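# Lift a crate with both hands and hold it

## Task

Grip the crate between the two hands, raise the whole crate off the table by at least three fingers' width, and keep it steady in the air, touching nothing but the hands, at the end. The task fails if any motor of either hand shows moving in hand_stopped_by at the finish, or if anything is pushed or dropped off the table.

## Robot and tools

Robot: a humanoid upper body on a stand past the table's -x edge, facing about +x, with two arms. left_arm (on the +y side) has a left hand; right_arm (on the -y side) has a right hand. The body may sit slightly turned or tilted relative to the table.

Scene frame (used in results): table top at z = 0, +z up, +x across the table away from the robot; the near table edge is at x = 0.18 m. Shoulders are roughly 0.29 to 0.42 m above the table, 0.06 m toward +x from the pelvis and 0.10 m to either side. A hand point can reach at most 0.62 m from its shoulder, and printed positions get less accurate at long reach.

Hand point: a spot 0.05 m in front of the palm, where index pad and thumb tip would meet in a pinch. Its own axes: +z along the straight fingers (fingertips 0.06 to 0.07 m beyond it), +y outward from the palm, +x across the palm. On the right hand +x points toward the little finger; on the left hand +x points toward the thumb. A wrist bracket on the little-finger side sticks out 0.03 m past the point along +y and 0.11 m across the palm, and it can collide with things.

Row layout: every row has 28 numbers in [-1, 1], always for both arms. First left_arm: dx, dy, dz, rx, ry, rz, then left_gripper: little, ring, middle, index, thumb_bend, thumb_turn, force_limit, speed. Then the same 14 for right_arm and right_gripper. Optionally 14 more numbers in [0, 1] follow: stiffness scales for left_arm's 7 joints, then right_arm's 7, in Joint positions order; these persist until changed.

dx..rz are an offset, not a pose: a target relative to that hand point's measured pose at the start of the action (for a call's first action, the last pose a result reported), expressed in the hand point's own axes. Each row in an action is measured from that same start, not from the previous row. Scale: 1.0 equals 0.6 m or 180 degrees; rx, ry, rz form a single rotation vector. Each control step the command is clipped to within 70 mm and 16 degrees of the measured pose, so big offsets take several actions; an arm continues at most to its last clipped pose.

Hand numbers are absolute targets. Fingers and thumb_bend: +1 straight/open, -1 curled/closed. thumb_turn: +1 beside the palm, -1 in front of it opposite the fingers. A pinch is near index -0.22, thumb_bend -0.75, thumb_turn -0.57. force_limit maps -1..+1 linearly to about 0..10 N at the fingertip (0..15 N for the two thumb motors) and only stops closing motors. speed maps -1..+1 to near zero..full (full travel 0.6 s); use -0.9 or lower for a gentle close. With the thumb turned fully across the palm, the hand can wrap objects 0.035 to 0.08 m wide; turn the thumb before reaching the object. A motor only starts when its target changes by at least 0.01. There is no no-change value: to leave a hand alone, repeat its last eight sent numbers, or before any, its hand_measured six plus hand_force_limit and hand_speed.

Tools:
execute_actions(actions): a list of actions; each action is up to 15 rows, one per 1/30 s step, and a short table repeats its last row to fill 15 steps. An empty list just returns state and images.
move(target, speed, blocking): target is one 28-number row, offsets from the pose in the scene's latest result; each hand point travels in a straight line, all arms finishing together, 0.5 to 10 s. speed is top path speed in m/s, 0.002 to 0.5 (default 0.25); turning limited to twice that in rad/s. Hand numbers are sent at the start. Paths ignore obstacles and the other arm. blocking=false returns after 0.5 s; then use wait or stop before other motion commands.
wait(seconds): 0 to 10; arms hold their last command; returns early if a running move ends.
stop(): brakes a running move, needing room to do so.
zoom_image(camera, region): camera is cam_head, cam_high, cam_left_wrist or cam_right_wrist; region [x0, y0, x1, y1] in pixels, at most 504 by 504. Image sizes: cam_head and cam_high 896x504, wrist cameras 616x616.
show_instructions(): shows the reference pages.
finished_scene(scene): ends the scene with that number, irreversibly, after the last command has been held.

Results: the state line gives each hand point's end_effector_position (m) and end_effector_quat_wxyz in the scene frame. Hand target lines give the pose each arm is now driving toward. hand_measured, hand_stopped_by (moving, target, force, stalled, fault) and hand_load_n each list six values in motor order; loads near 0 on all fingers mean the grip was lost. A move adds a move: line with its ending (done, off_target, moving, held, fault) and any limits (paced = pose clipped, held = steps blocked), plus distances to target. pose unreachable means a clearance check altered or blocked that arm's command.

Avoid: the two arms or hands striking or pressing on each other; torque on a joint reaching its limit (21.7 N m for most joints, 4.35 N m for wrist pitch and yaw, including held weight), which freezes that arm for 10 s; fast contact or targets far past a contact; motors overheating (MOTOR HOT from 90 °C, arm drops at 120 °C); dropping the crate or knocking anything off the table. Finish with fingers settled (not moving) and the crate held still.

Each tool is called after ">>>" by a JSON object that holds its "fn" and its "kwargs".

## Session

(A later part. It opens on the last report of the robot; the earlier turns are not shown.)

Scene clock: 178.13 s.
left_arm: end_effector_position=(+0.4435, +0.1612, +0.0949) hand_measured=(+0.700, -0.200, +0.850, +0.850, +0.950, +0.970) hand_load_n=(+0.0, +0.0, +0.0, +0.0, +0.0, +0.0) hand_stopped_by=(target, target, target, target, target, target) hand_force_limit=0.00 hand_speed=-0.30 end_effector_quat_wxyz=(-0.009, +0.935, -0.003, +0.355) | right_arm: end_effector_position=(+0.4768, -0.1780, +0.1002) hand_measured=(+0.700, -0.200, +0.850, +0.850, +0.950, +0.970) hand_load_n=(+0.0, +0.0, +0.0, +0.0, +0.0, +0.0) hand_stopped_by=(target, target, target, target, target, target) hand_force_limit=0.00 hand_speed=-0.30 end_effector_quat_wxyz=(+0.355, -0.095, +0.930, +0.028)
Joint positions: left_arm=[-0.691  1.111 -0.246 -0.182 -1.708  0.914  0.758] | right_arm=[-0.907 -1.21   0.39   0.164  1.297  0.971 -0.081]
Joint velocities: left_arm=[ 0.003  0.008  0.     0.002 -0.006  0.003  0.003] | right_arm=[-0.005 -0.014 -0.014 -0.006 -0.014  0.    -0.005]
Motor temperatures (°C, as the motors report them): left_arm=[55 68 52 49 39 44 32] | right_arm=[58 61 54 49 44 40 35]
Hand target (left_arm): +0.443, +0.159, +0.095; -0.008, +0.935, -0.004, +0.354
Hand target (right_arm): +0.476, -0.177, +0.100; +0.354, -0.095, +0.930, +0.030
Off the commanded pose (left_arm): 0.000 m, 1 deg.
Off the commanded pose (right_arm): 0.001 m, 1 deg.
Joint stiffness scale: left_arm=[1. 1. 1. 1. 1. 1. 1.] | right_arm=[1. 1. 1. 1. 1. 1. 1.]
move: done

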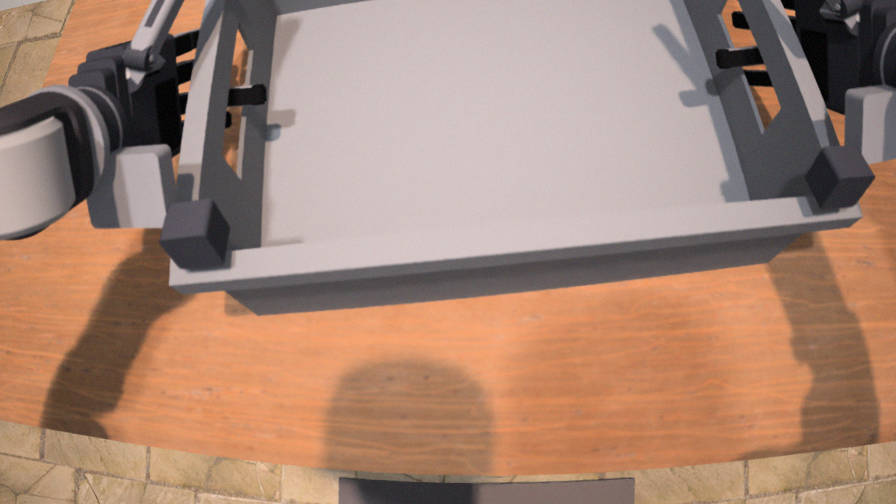

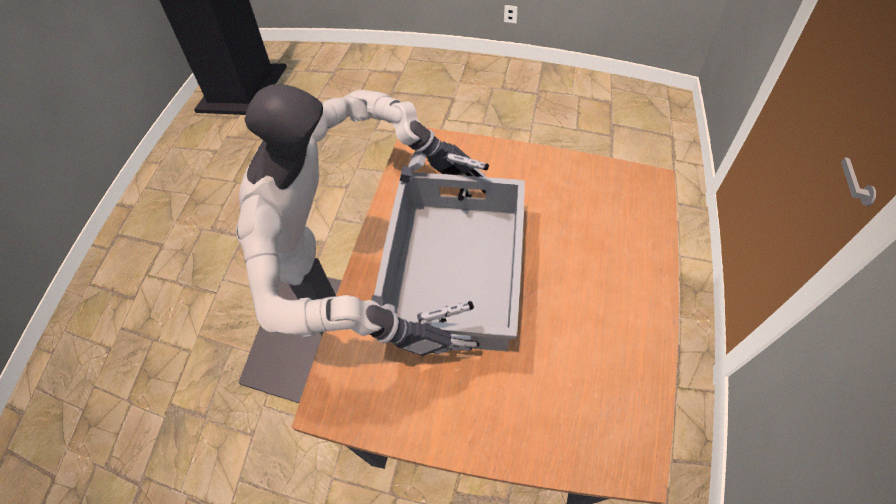

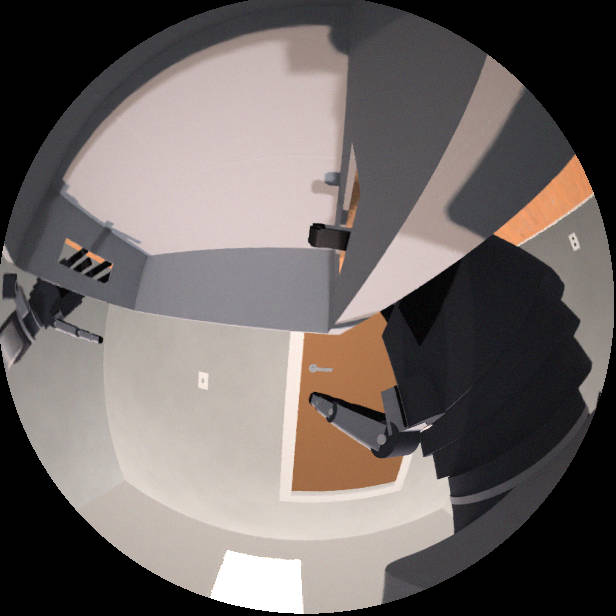

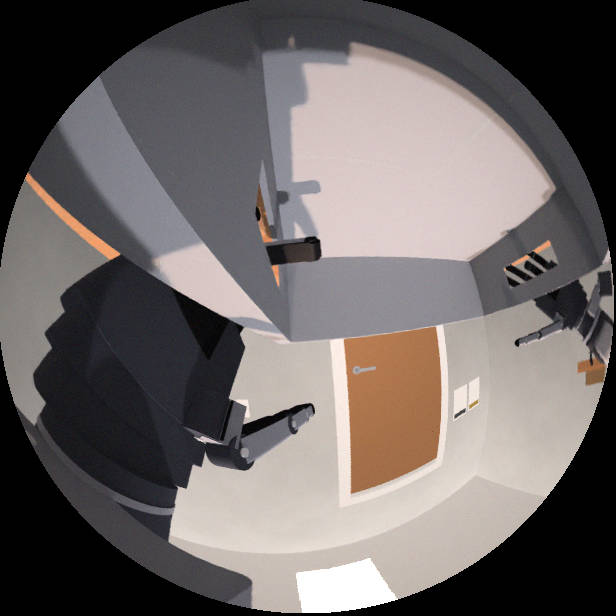

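>>> {"fn": "move", "kwargs": {"target": [0.0084,0.0197,-0.0064,-0.001,0,-0.008,0.7,-0.3,0.85,0.85,0.95,0.97,0.0,-0.3,-0.008,0.0164,-0.0066,-0.0025,0,0.0046,0.7,-0.3,0.85,0.85,0.95,0.97,0.0,-0.3], "speed": 0.02}}

Scene clock: 199.10 s.
left_arm: end_effector_position=(+0.4449, +0.1507, +0.1010) hand_measured=(+0.700, -0.300, +0.850, +0.850, +0.950, +0.970) hand_load_n=(+0.0, +0.0, +0.0, +0.0, +0.0, +0.0) hand_stopped_by=(target, target, target, target, target, target) hand_force_limit=0.00 hand_speed=-0.30 end_effector_quat_wxyz=(-0.006, +0.934, +0.007, +0.356) | right_arm: end_effector_position=(+0.4757, -0.1698, +0.1051) hand_measured=(+0.700, -0.300, +0.850, +0.850, +0.950, +0.970) hand_load_n=(+0.0, +0.0, +0.0, +0.0, +0.0, +0.0) hand_stopped_by=(target, target, target, target, target, target) hand_force_limit=0.00 hand_speed=-0.30 end_effector_quat_wxyz=(+0.354, -0.090, +0.930, +0.032)
Joint positions: left_arm=[-0.719  1.076 -0.246 -0.206 -1.775  0.915  0.864] | right_arm=[-0.912 -1.202  0.371  0.131  1.358  1.002 -0.154]
Joint velocities: left_arm=[ 0.011 -0.006  0.     0.008  0.002  0.     0.003] | right_arm=[-0.011  0.    -0.005  0.005  0.003  0.    -0.002]
Motor temperatures (°C, as the motors report them): left_arm=[57 67 52 49 39 43 32] | right_arm=[58 60 55 49 44 39 35]
Hand target (left_arm): +0.444, +0.149, +0.101; -0.004, +0.935, +0.006, +0.355
Hand target (right_arm): +0.476, -0.168, +0.106; +0.355, -0.090, +0.930, +0.035
Off the commanded pose (left_arm): 0.001 m, 0 deg.
Off the commanded pose (right_arm): 0.002 m, 0 deg.
Joint stiffness scale: left_arm=[1. 1. 1. 1. 1. 1. 1.] | right_arm=[1. 1. 1. 1. 1. 1. 1.]
move: done

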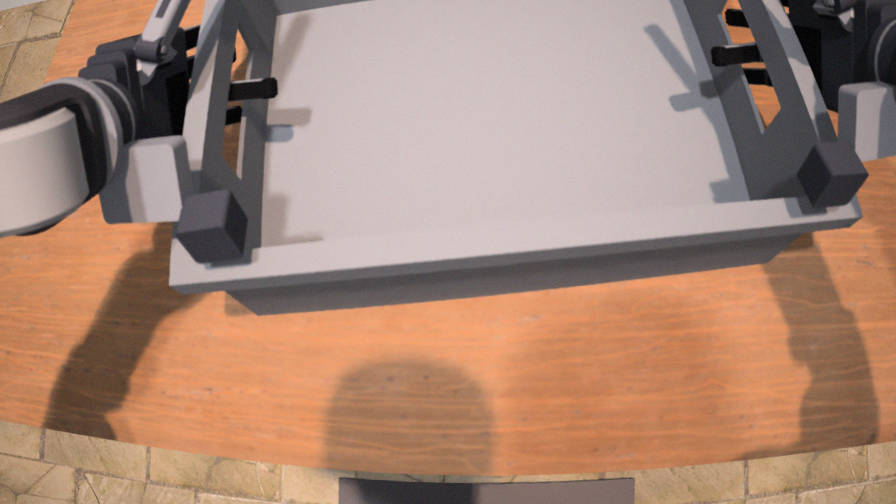

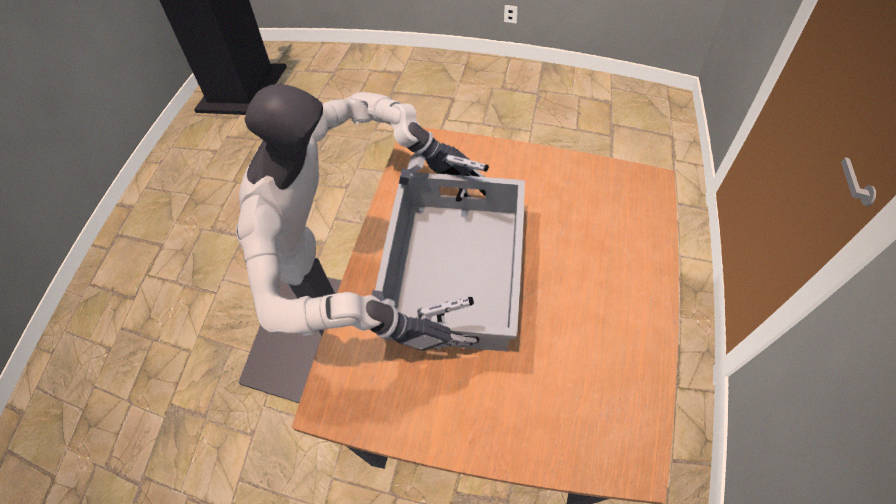

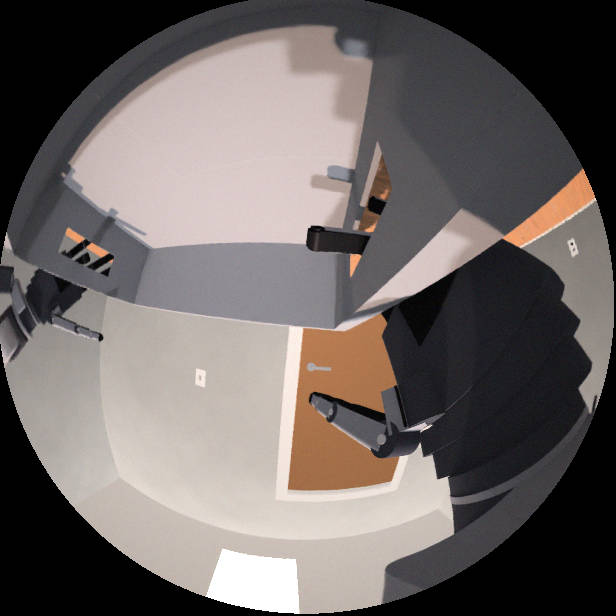

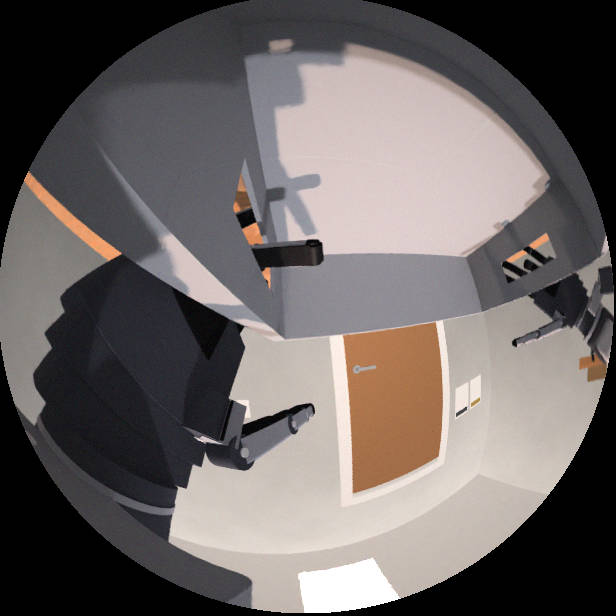

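>>> {"fn": "move", "kwargs": {"target": [0.0128,0.0248,-0.0111,0,0,0,0.7,-0.3,0.85,0.85,0.95,0.97,0.0,-0.3,-0.0139,0.0248,-0.0123,0,0,0,0.7,-0.3,0.85,0.85,0.95,0.97,0.0,-0.3], "speed": 0.02}}

Scene clock: 218.07 s.
left_arm: end_effector_position=(+0.4494, +0.1465, +0.1115) hand_measured=(+0.700, -0.300, +0.850, +0.850, +0.950, +0.970) hand_load_n=(+0.0, +1.0, +0.0, +0.0, +0.0, +0.0) hand_stopped_by=(target, target, target, target, target, target) hand_force_limit=0.00 hand_speed=-0.30 end_effector_quat_wxyz=(-0.021, +0.933, +0.017, +0.359) | right_arm: end_effector_position=(+0.4764, -0.1664, +0.1151) hand_measured=(+0.700, -0.300, +0.850, +0.850, +0.950, +0.970) hand_load_n=(+0.0, +1.0, +0.0, +0.0, +0.0, +0.0) hand_stopped_by=(target, target, target, target, target, target) hand_force_limit=0.00 hand_speed=-0.30 end_effector_quat_wxyz=(+0.354, -0.079, +0.932, +0.019)
Joint positions: left_arm=[-0.777  1.051 -0.254 -0.216 -1.851  0.926  1.003] | right_arm=[-0.934 -1.196  0.335  0.092  1.447  1.064 -0.292]
Joint velocities: left_arm=[-0.008  0.005 -0.003  0.    -0.005  0.     0.   ] | right_arm=[ 0.009  0.008 -0.003  0.005  0.003  0.     0.   ]
Motor temperatures (°C, as the motors report them): left_arm=[58 66 52 49 39 43 33] | right_arm=[60 59 55 49 44 40 35]
Hand target (left_arm): +0.446, +0.135, +0.111; -0.007, +0.934, +0.004, +0.356
Hand target (right_arm): +0.474, -0.155, +0.116; +0.355, -0.090, +0.930, +0.033
Off the commanded pose (left_arm): 0.011 m, 2 deg.
Off the commanded pose (right_arm): 0.012 m, 2 deg.
Joint stiffness scale: left_arm=[1. 1. 1. 1. 1. 1. 1.] | right_arm=[1. 1. 1. 1. 1. 1. 1.]
move: off_target (left_arm, right_arm)

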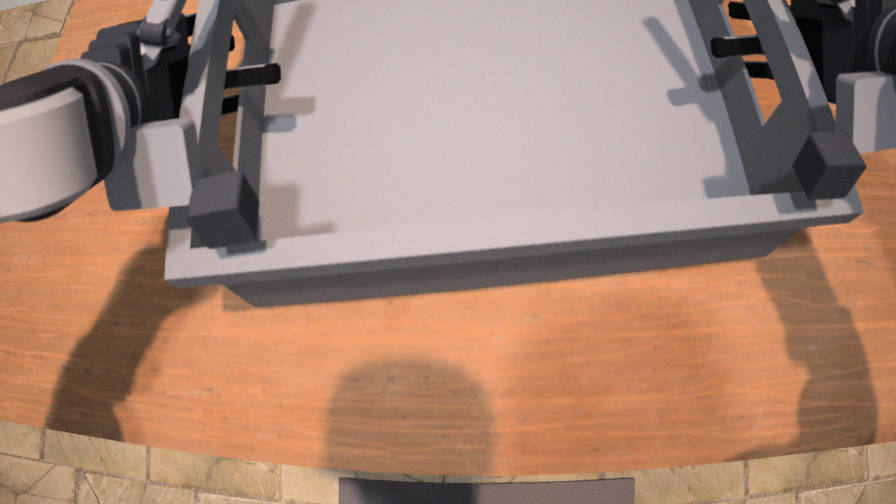

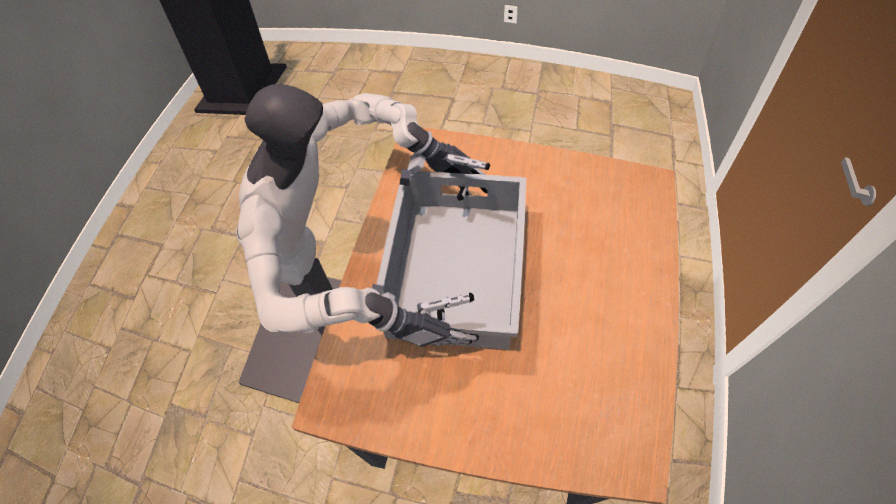

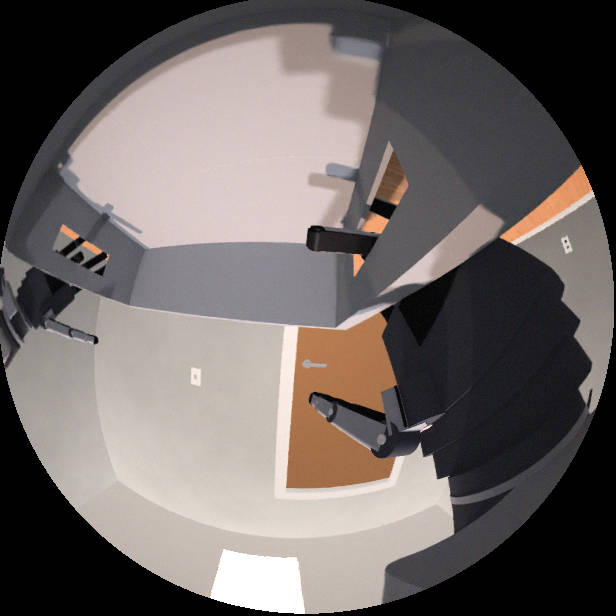

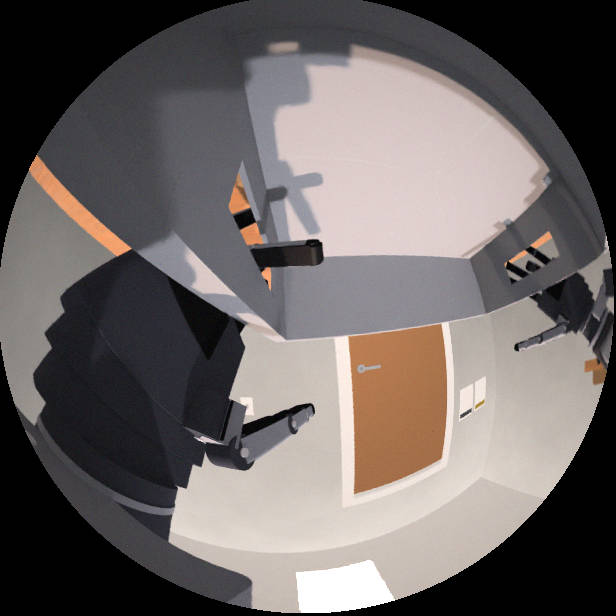

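>>> {"fn": "move", "kwargs": {"target": [0.1457,-0.0053,-0.0817,-0.0112,-0.002,0.0026,0.7,-0.3,0.85,0.62,0.95,0.97,-0.6,-0.85,-0.148,0.0516,-0.0822,-0.0102,-0.001,-0.0037,0.7,-0.3,0.85,0.62,0.95,0.97,-0.6,-0.85], "speed": 0.05}}

Scene clock: 235.70 s.
left_arm: end_effector_position=(+0.4836, +0.1631, +0.2104) hand_measured=(+0.700, -0.300, +0.850, +0.726, +0.950, +0.970) hand_load_n=(+0.0, +0.5, +0.0, +5.5, +0.0, +0.0) hand_stopped_by=(target, target, target, force, target, target) hand_force_limit=-0.60 hand_speed=-0.85 end_effector_quat_wxyz=(-0.012, +0.925, -0.003, +0.379) | right_arm: end_effector_position=(+0.5062, -0.1479, +0.2132) hand_measured=(+0.700, -0.300, +0.850, +0.776, +0.950, +0.970) hand_load_n=(+0.0, +1.0, +0.0, +3.0, +0.0, +0.0) hand_stopped_by=(target, target, target, force, target, target) hand_force_limit=-0.60 hand_speed=-0.85 end_effector_quat_wxyz=(+0.359, -0.062, +0.931, +0.022)
Joint positions: left_arm=[-1.218  0.931  0.039  0.208 -1.981  1.499  1.208] | right_arm=[-1.476 -1.105  0.368  0.396  1.587  1.423 -0.495]
Joint velocities: left_arm=[ 0.009  0.003  0.003  0.032 -0.006  0.035  0.   ] | right_arm=[-0.003  0.02   0.009  0.003  0.009  0.018  0.   ]
Motor temperatures (°C, as the motors report them): left_arm=[66 64 54 50 39 46 36] | right_arm=[68 57 57 50 44 46 39]
Hand target (left_arm): +0.479, +0.146, +0.210; +0.007, +0.926, -0.029, +0.378
Hand target (right_arm): +0.502, -0.129, +0.212; +0.354, -0.084, +0.931, +0.039
Off the commanded pose (left_arm): 0.015 m, 3 deg.
Off the commanded pose (right_arm): 0.020 m, 3 deg.
Joint stiffness scale: left_arm=[1. 1. 1. 1. 1. 1. 1.] | right_arm=[1. 1. 1. 1. 1. 1. 1.]
joint sent to its limit (left arm) — the command would take joint 5 (wrist roll) past its lower limit, so that joint was sent only as far as its limit.
move: off_target (left_arm, right_arm)

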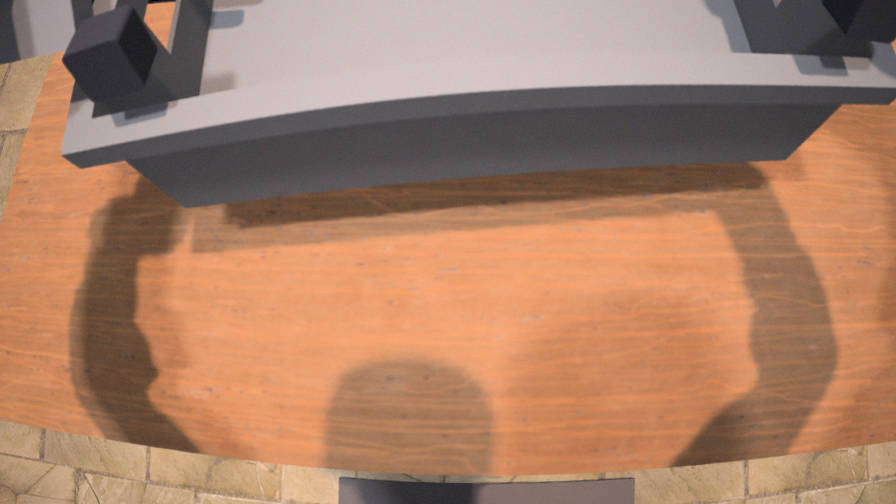

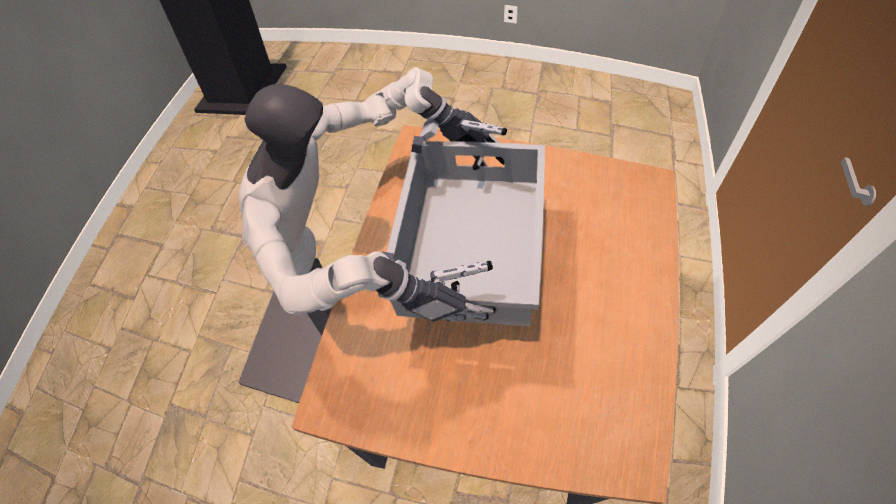

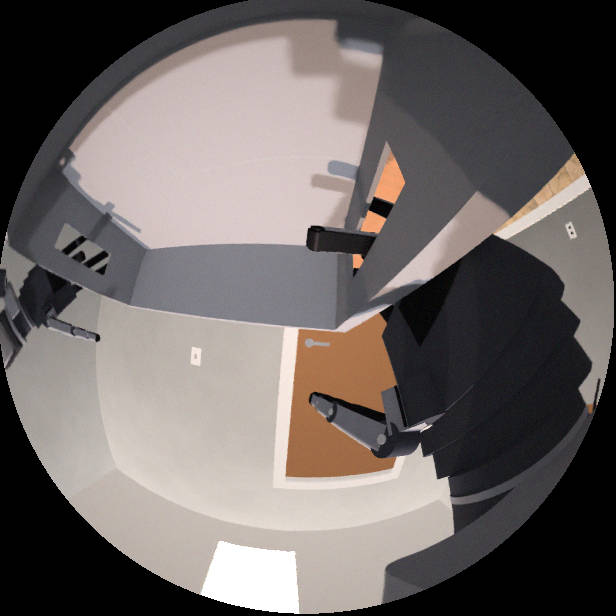

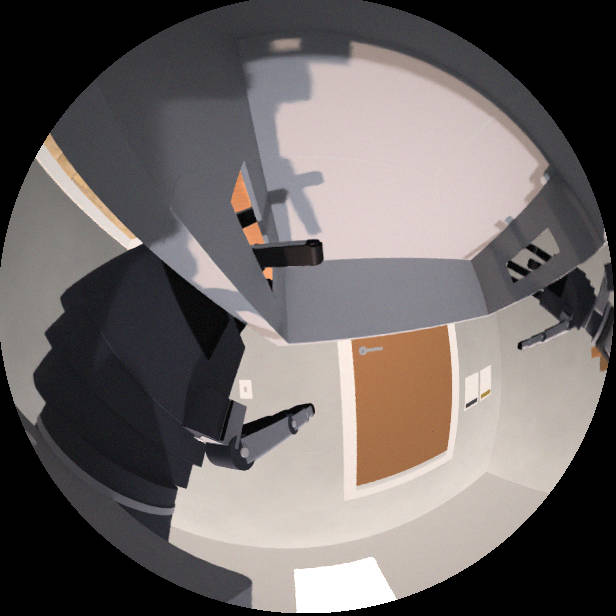

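The crate is up about 0.10 m and looks level. I'll check that it's holding still.

>>> {"fn": "execute_actions", "kwargs": {"actions": []}}

Scene clock: 241.50 s.
left_arm: end_effector_position=(+0.4836, +0.1632, +0.2102) hand_measured=(+0.700, -0.300, +0.850, +0.726, +0.950, +0.970) hand_load_n=(+0.0, +0.5, +0.0, +5.5, +0.0, +0.0) hand_stopped_by=(target, target, target, force, target, target) hand_force_limit=-0.60 hand_speed=-0.85 end_effector_quat_wxyz=(-0.012, +0.925, -0.003, +0.379) | right_arm: end_effector_position=(+0.5061, -0.1478, +0.2130) hand_measured=(+0.700, -0.300, +0.850, +0.776, +0.950, +0.970) hand_load_n=(+0.0, +1.0, +0.0, +3.0, +0.0, +0.0) hand_stopped_by=(target, target, target, force, target, target) hand_force_limit=-0.60 hand_speed=-0.85 end_effector_quat_wxyz=(+0.359, -0.062, +0.931, +0.022)
Joint positions: left_arm=[-1.219  0.931  0.039  0.21  -1.981  1.501  1.208] | right_arm=[-1.476 -1.104  0.368  0.396  1.587  1.423 -0.495]
Joint velocities: left_arm=[ 0.006 -0.006 -0.003  0.     0.014  0.     0.   ] | right_arm=[-0.006 -0.015  0.006 -0.003 -0.009  0.     0.   ]
Motor temperatures (°C, as the motors report them): left_arm=[70 64 53 51 39 45 38] | right_arm=[73 55 57 50 44 47 40]
Hand target (left_arm): +0.479, +0.146, +0.210; +0.007, +0.926, -0.029, +0.378
Hand target (right_arm): +0.502, -0.129, +0.212; +0.354, -0.084, +0.931, +0.039
Off the commanded pose (left_arm): 0.015 m, 3 deg.
Off the commanded pose (right_arm): 0.020 m, 3 deg.
Joint stiffness scale: left_arm=[1. 1. 1. 1. 1. 1. 1.] | right_arm=[1. 1. 1. 1. 1. 1. 1.]

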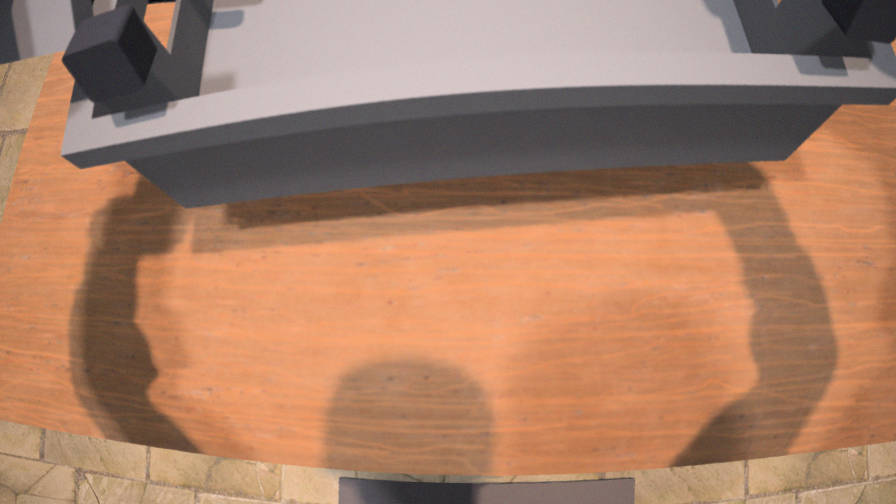

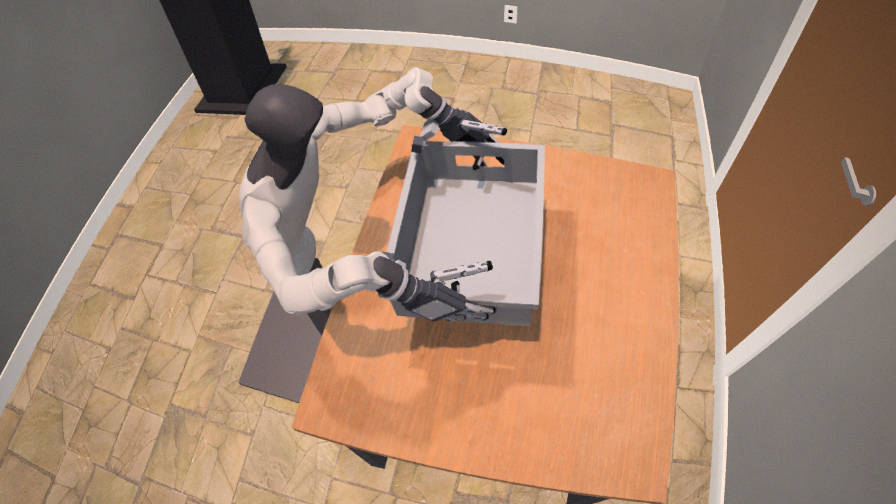

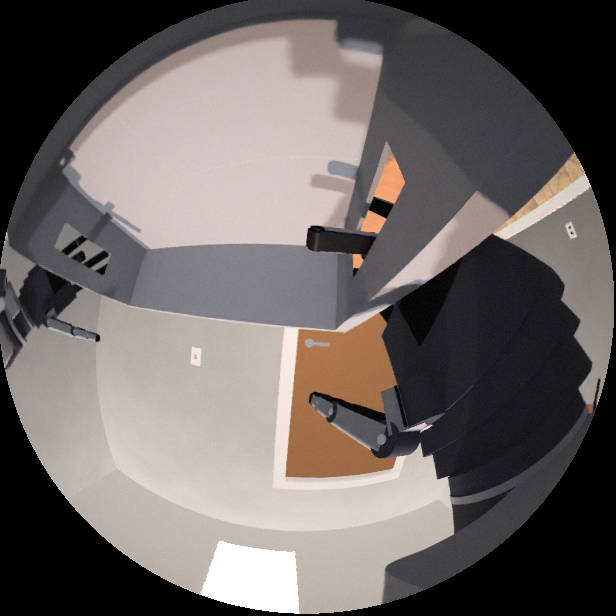

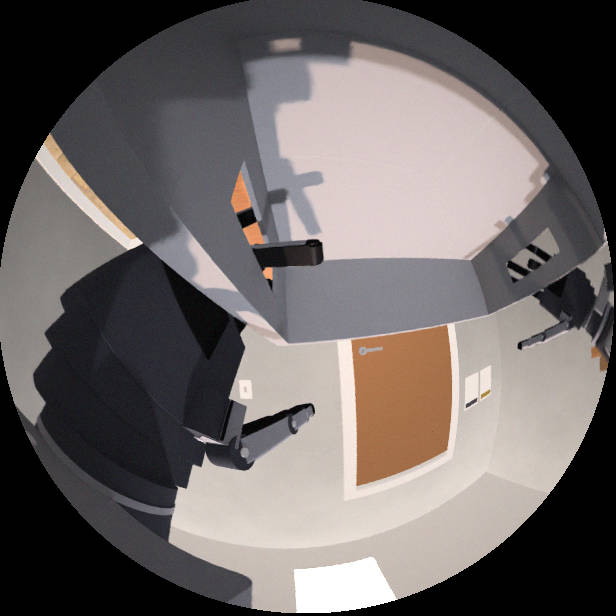

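>>> {"fn": "finished_scene", "kwargs": {"scene": 2}}

The scene is finished: the task was done.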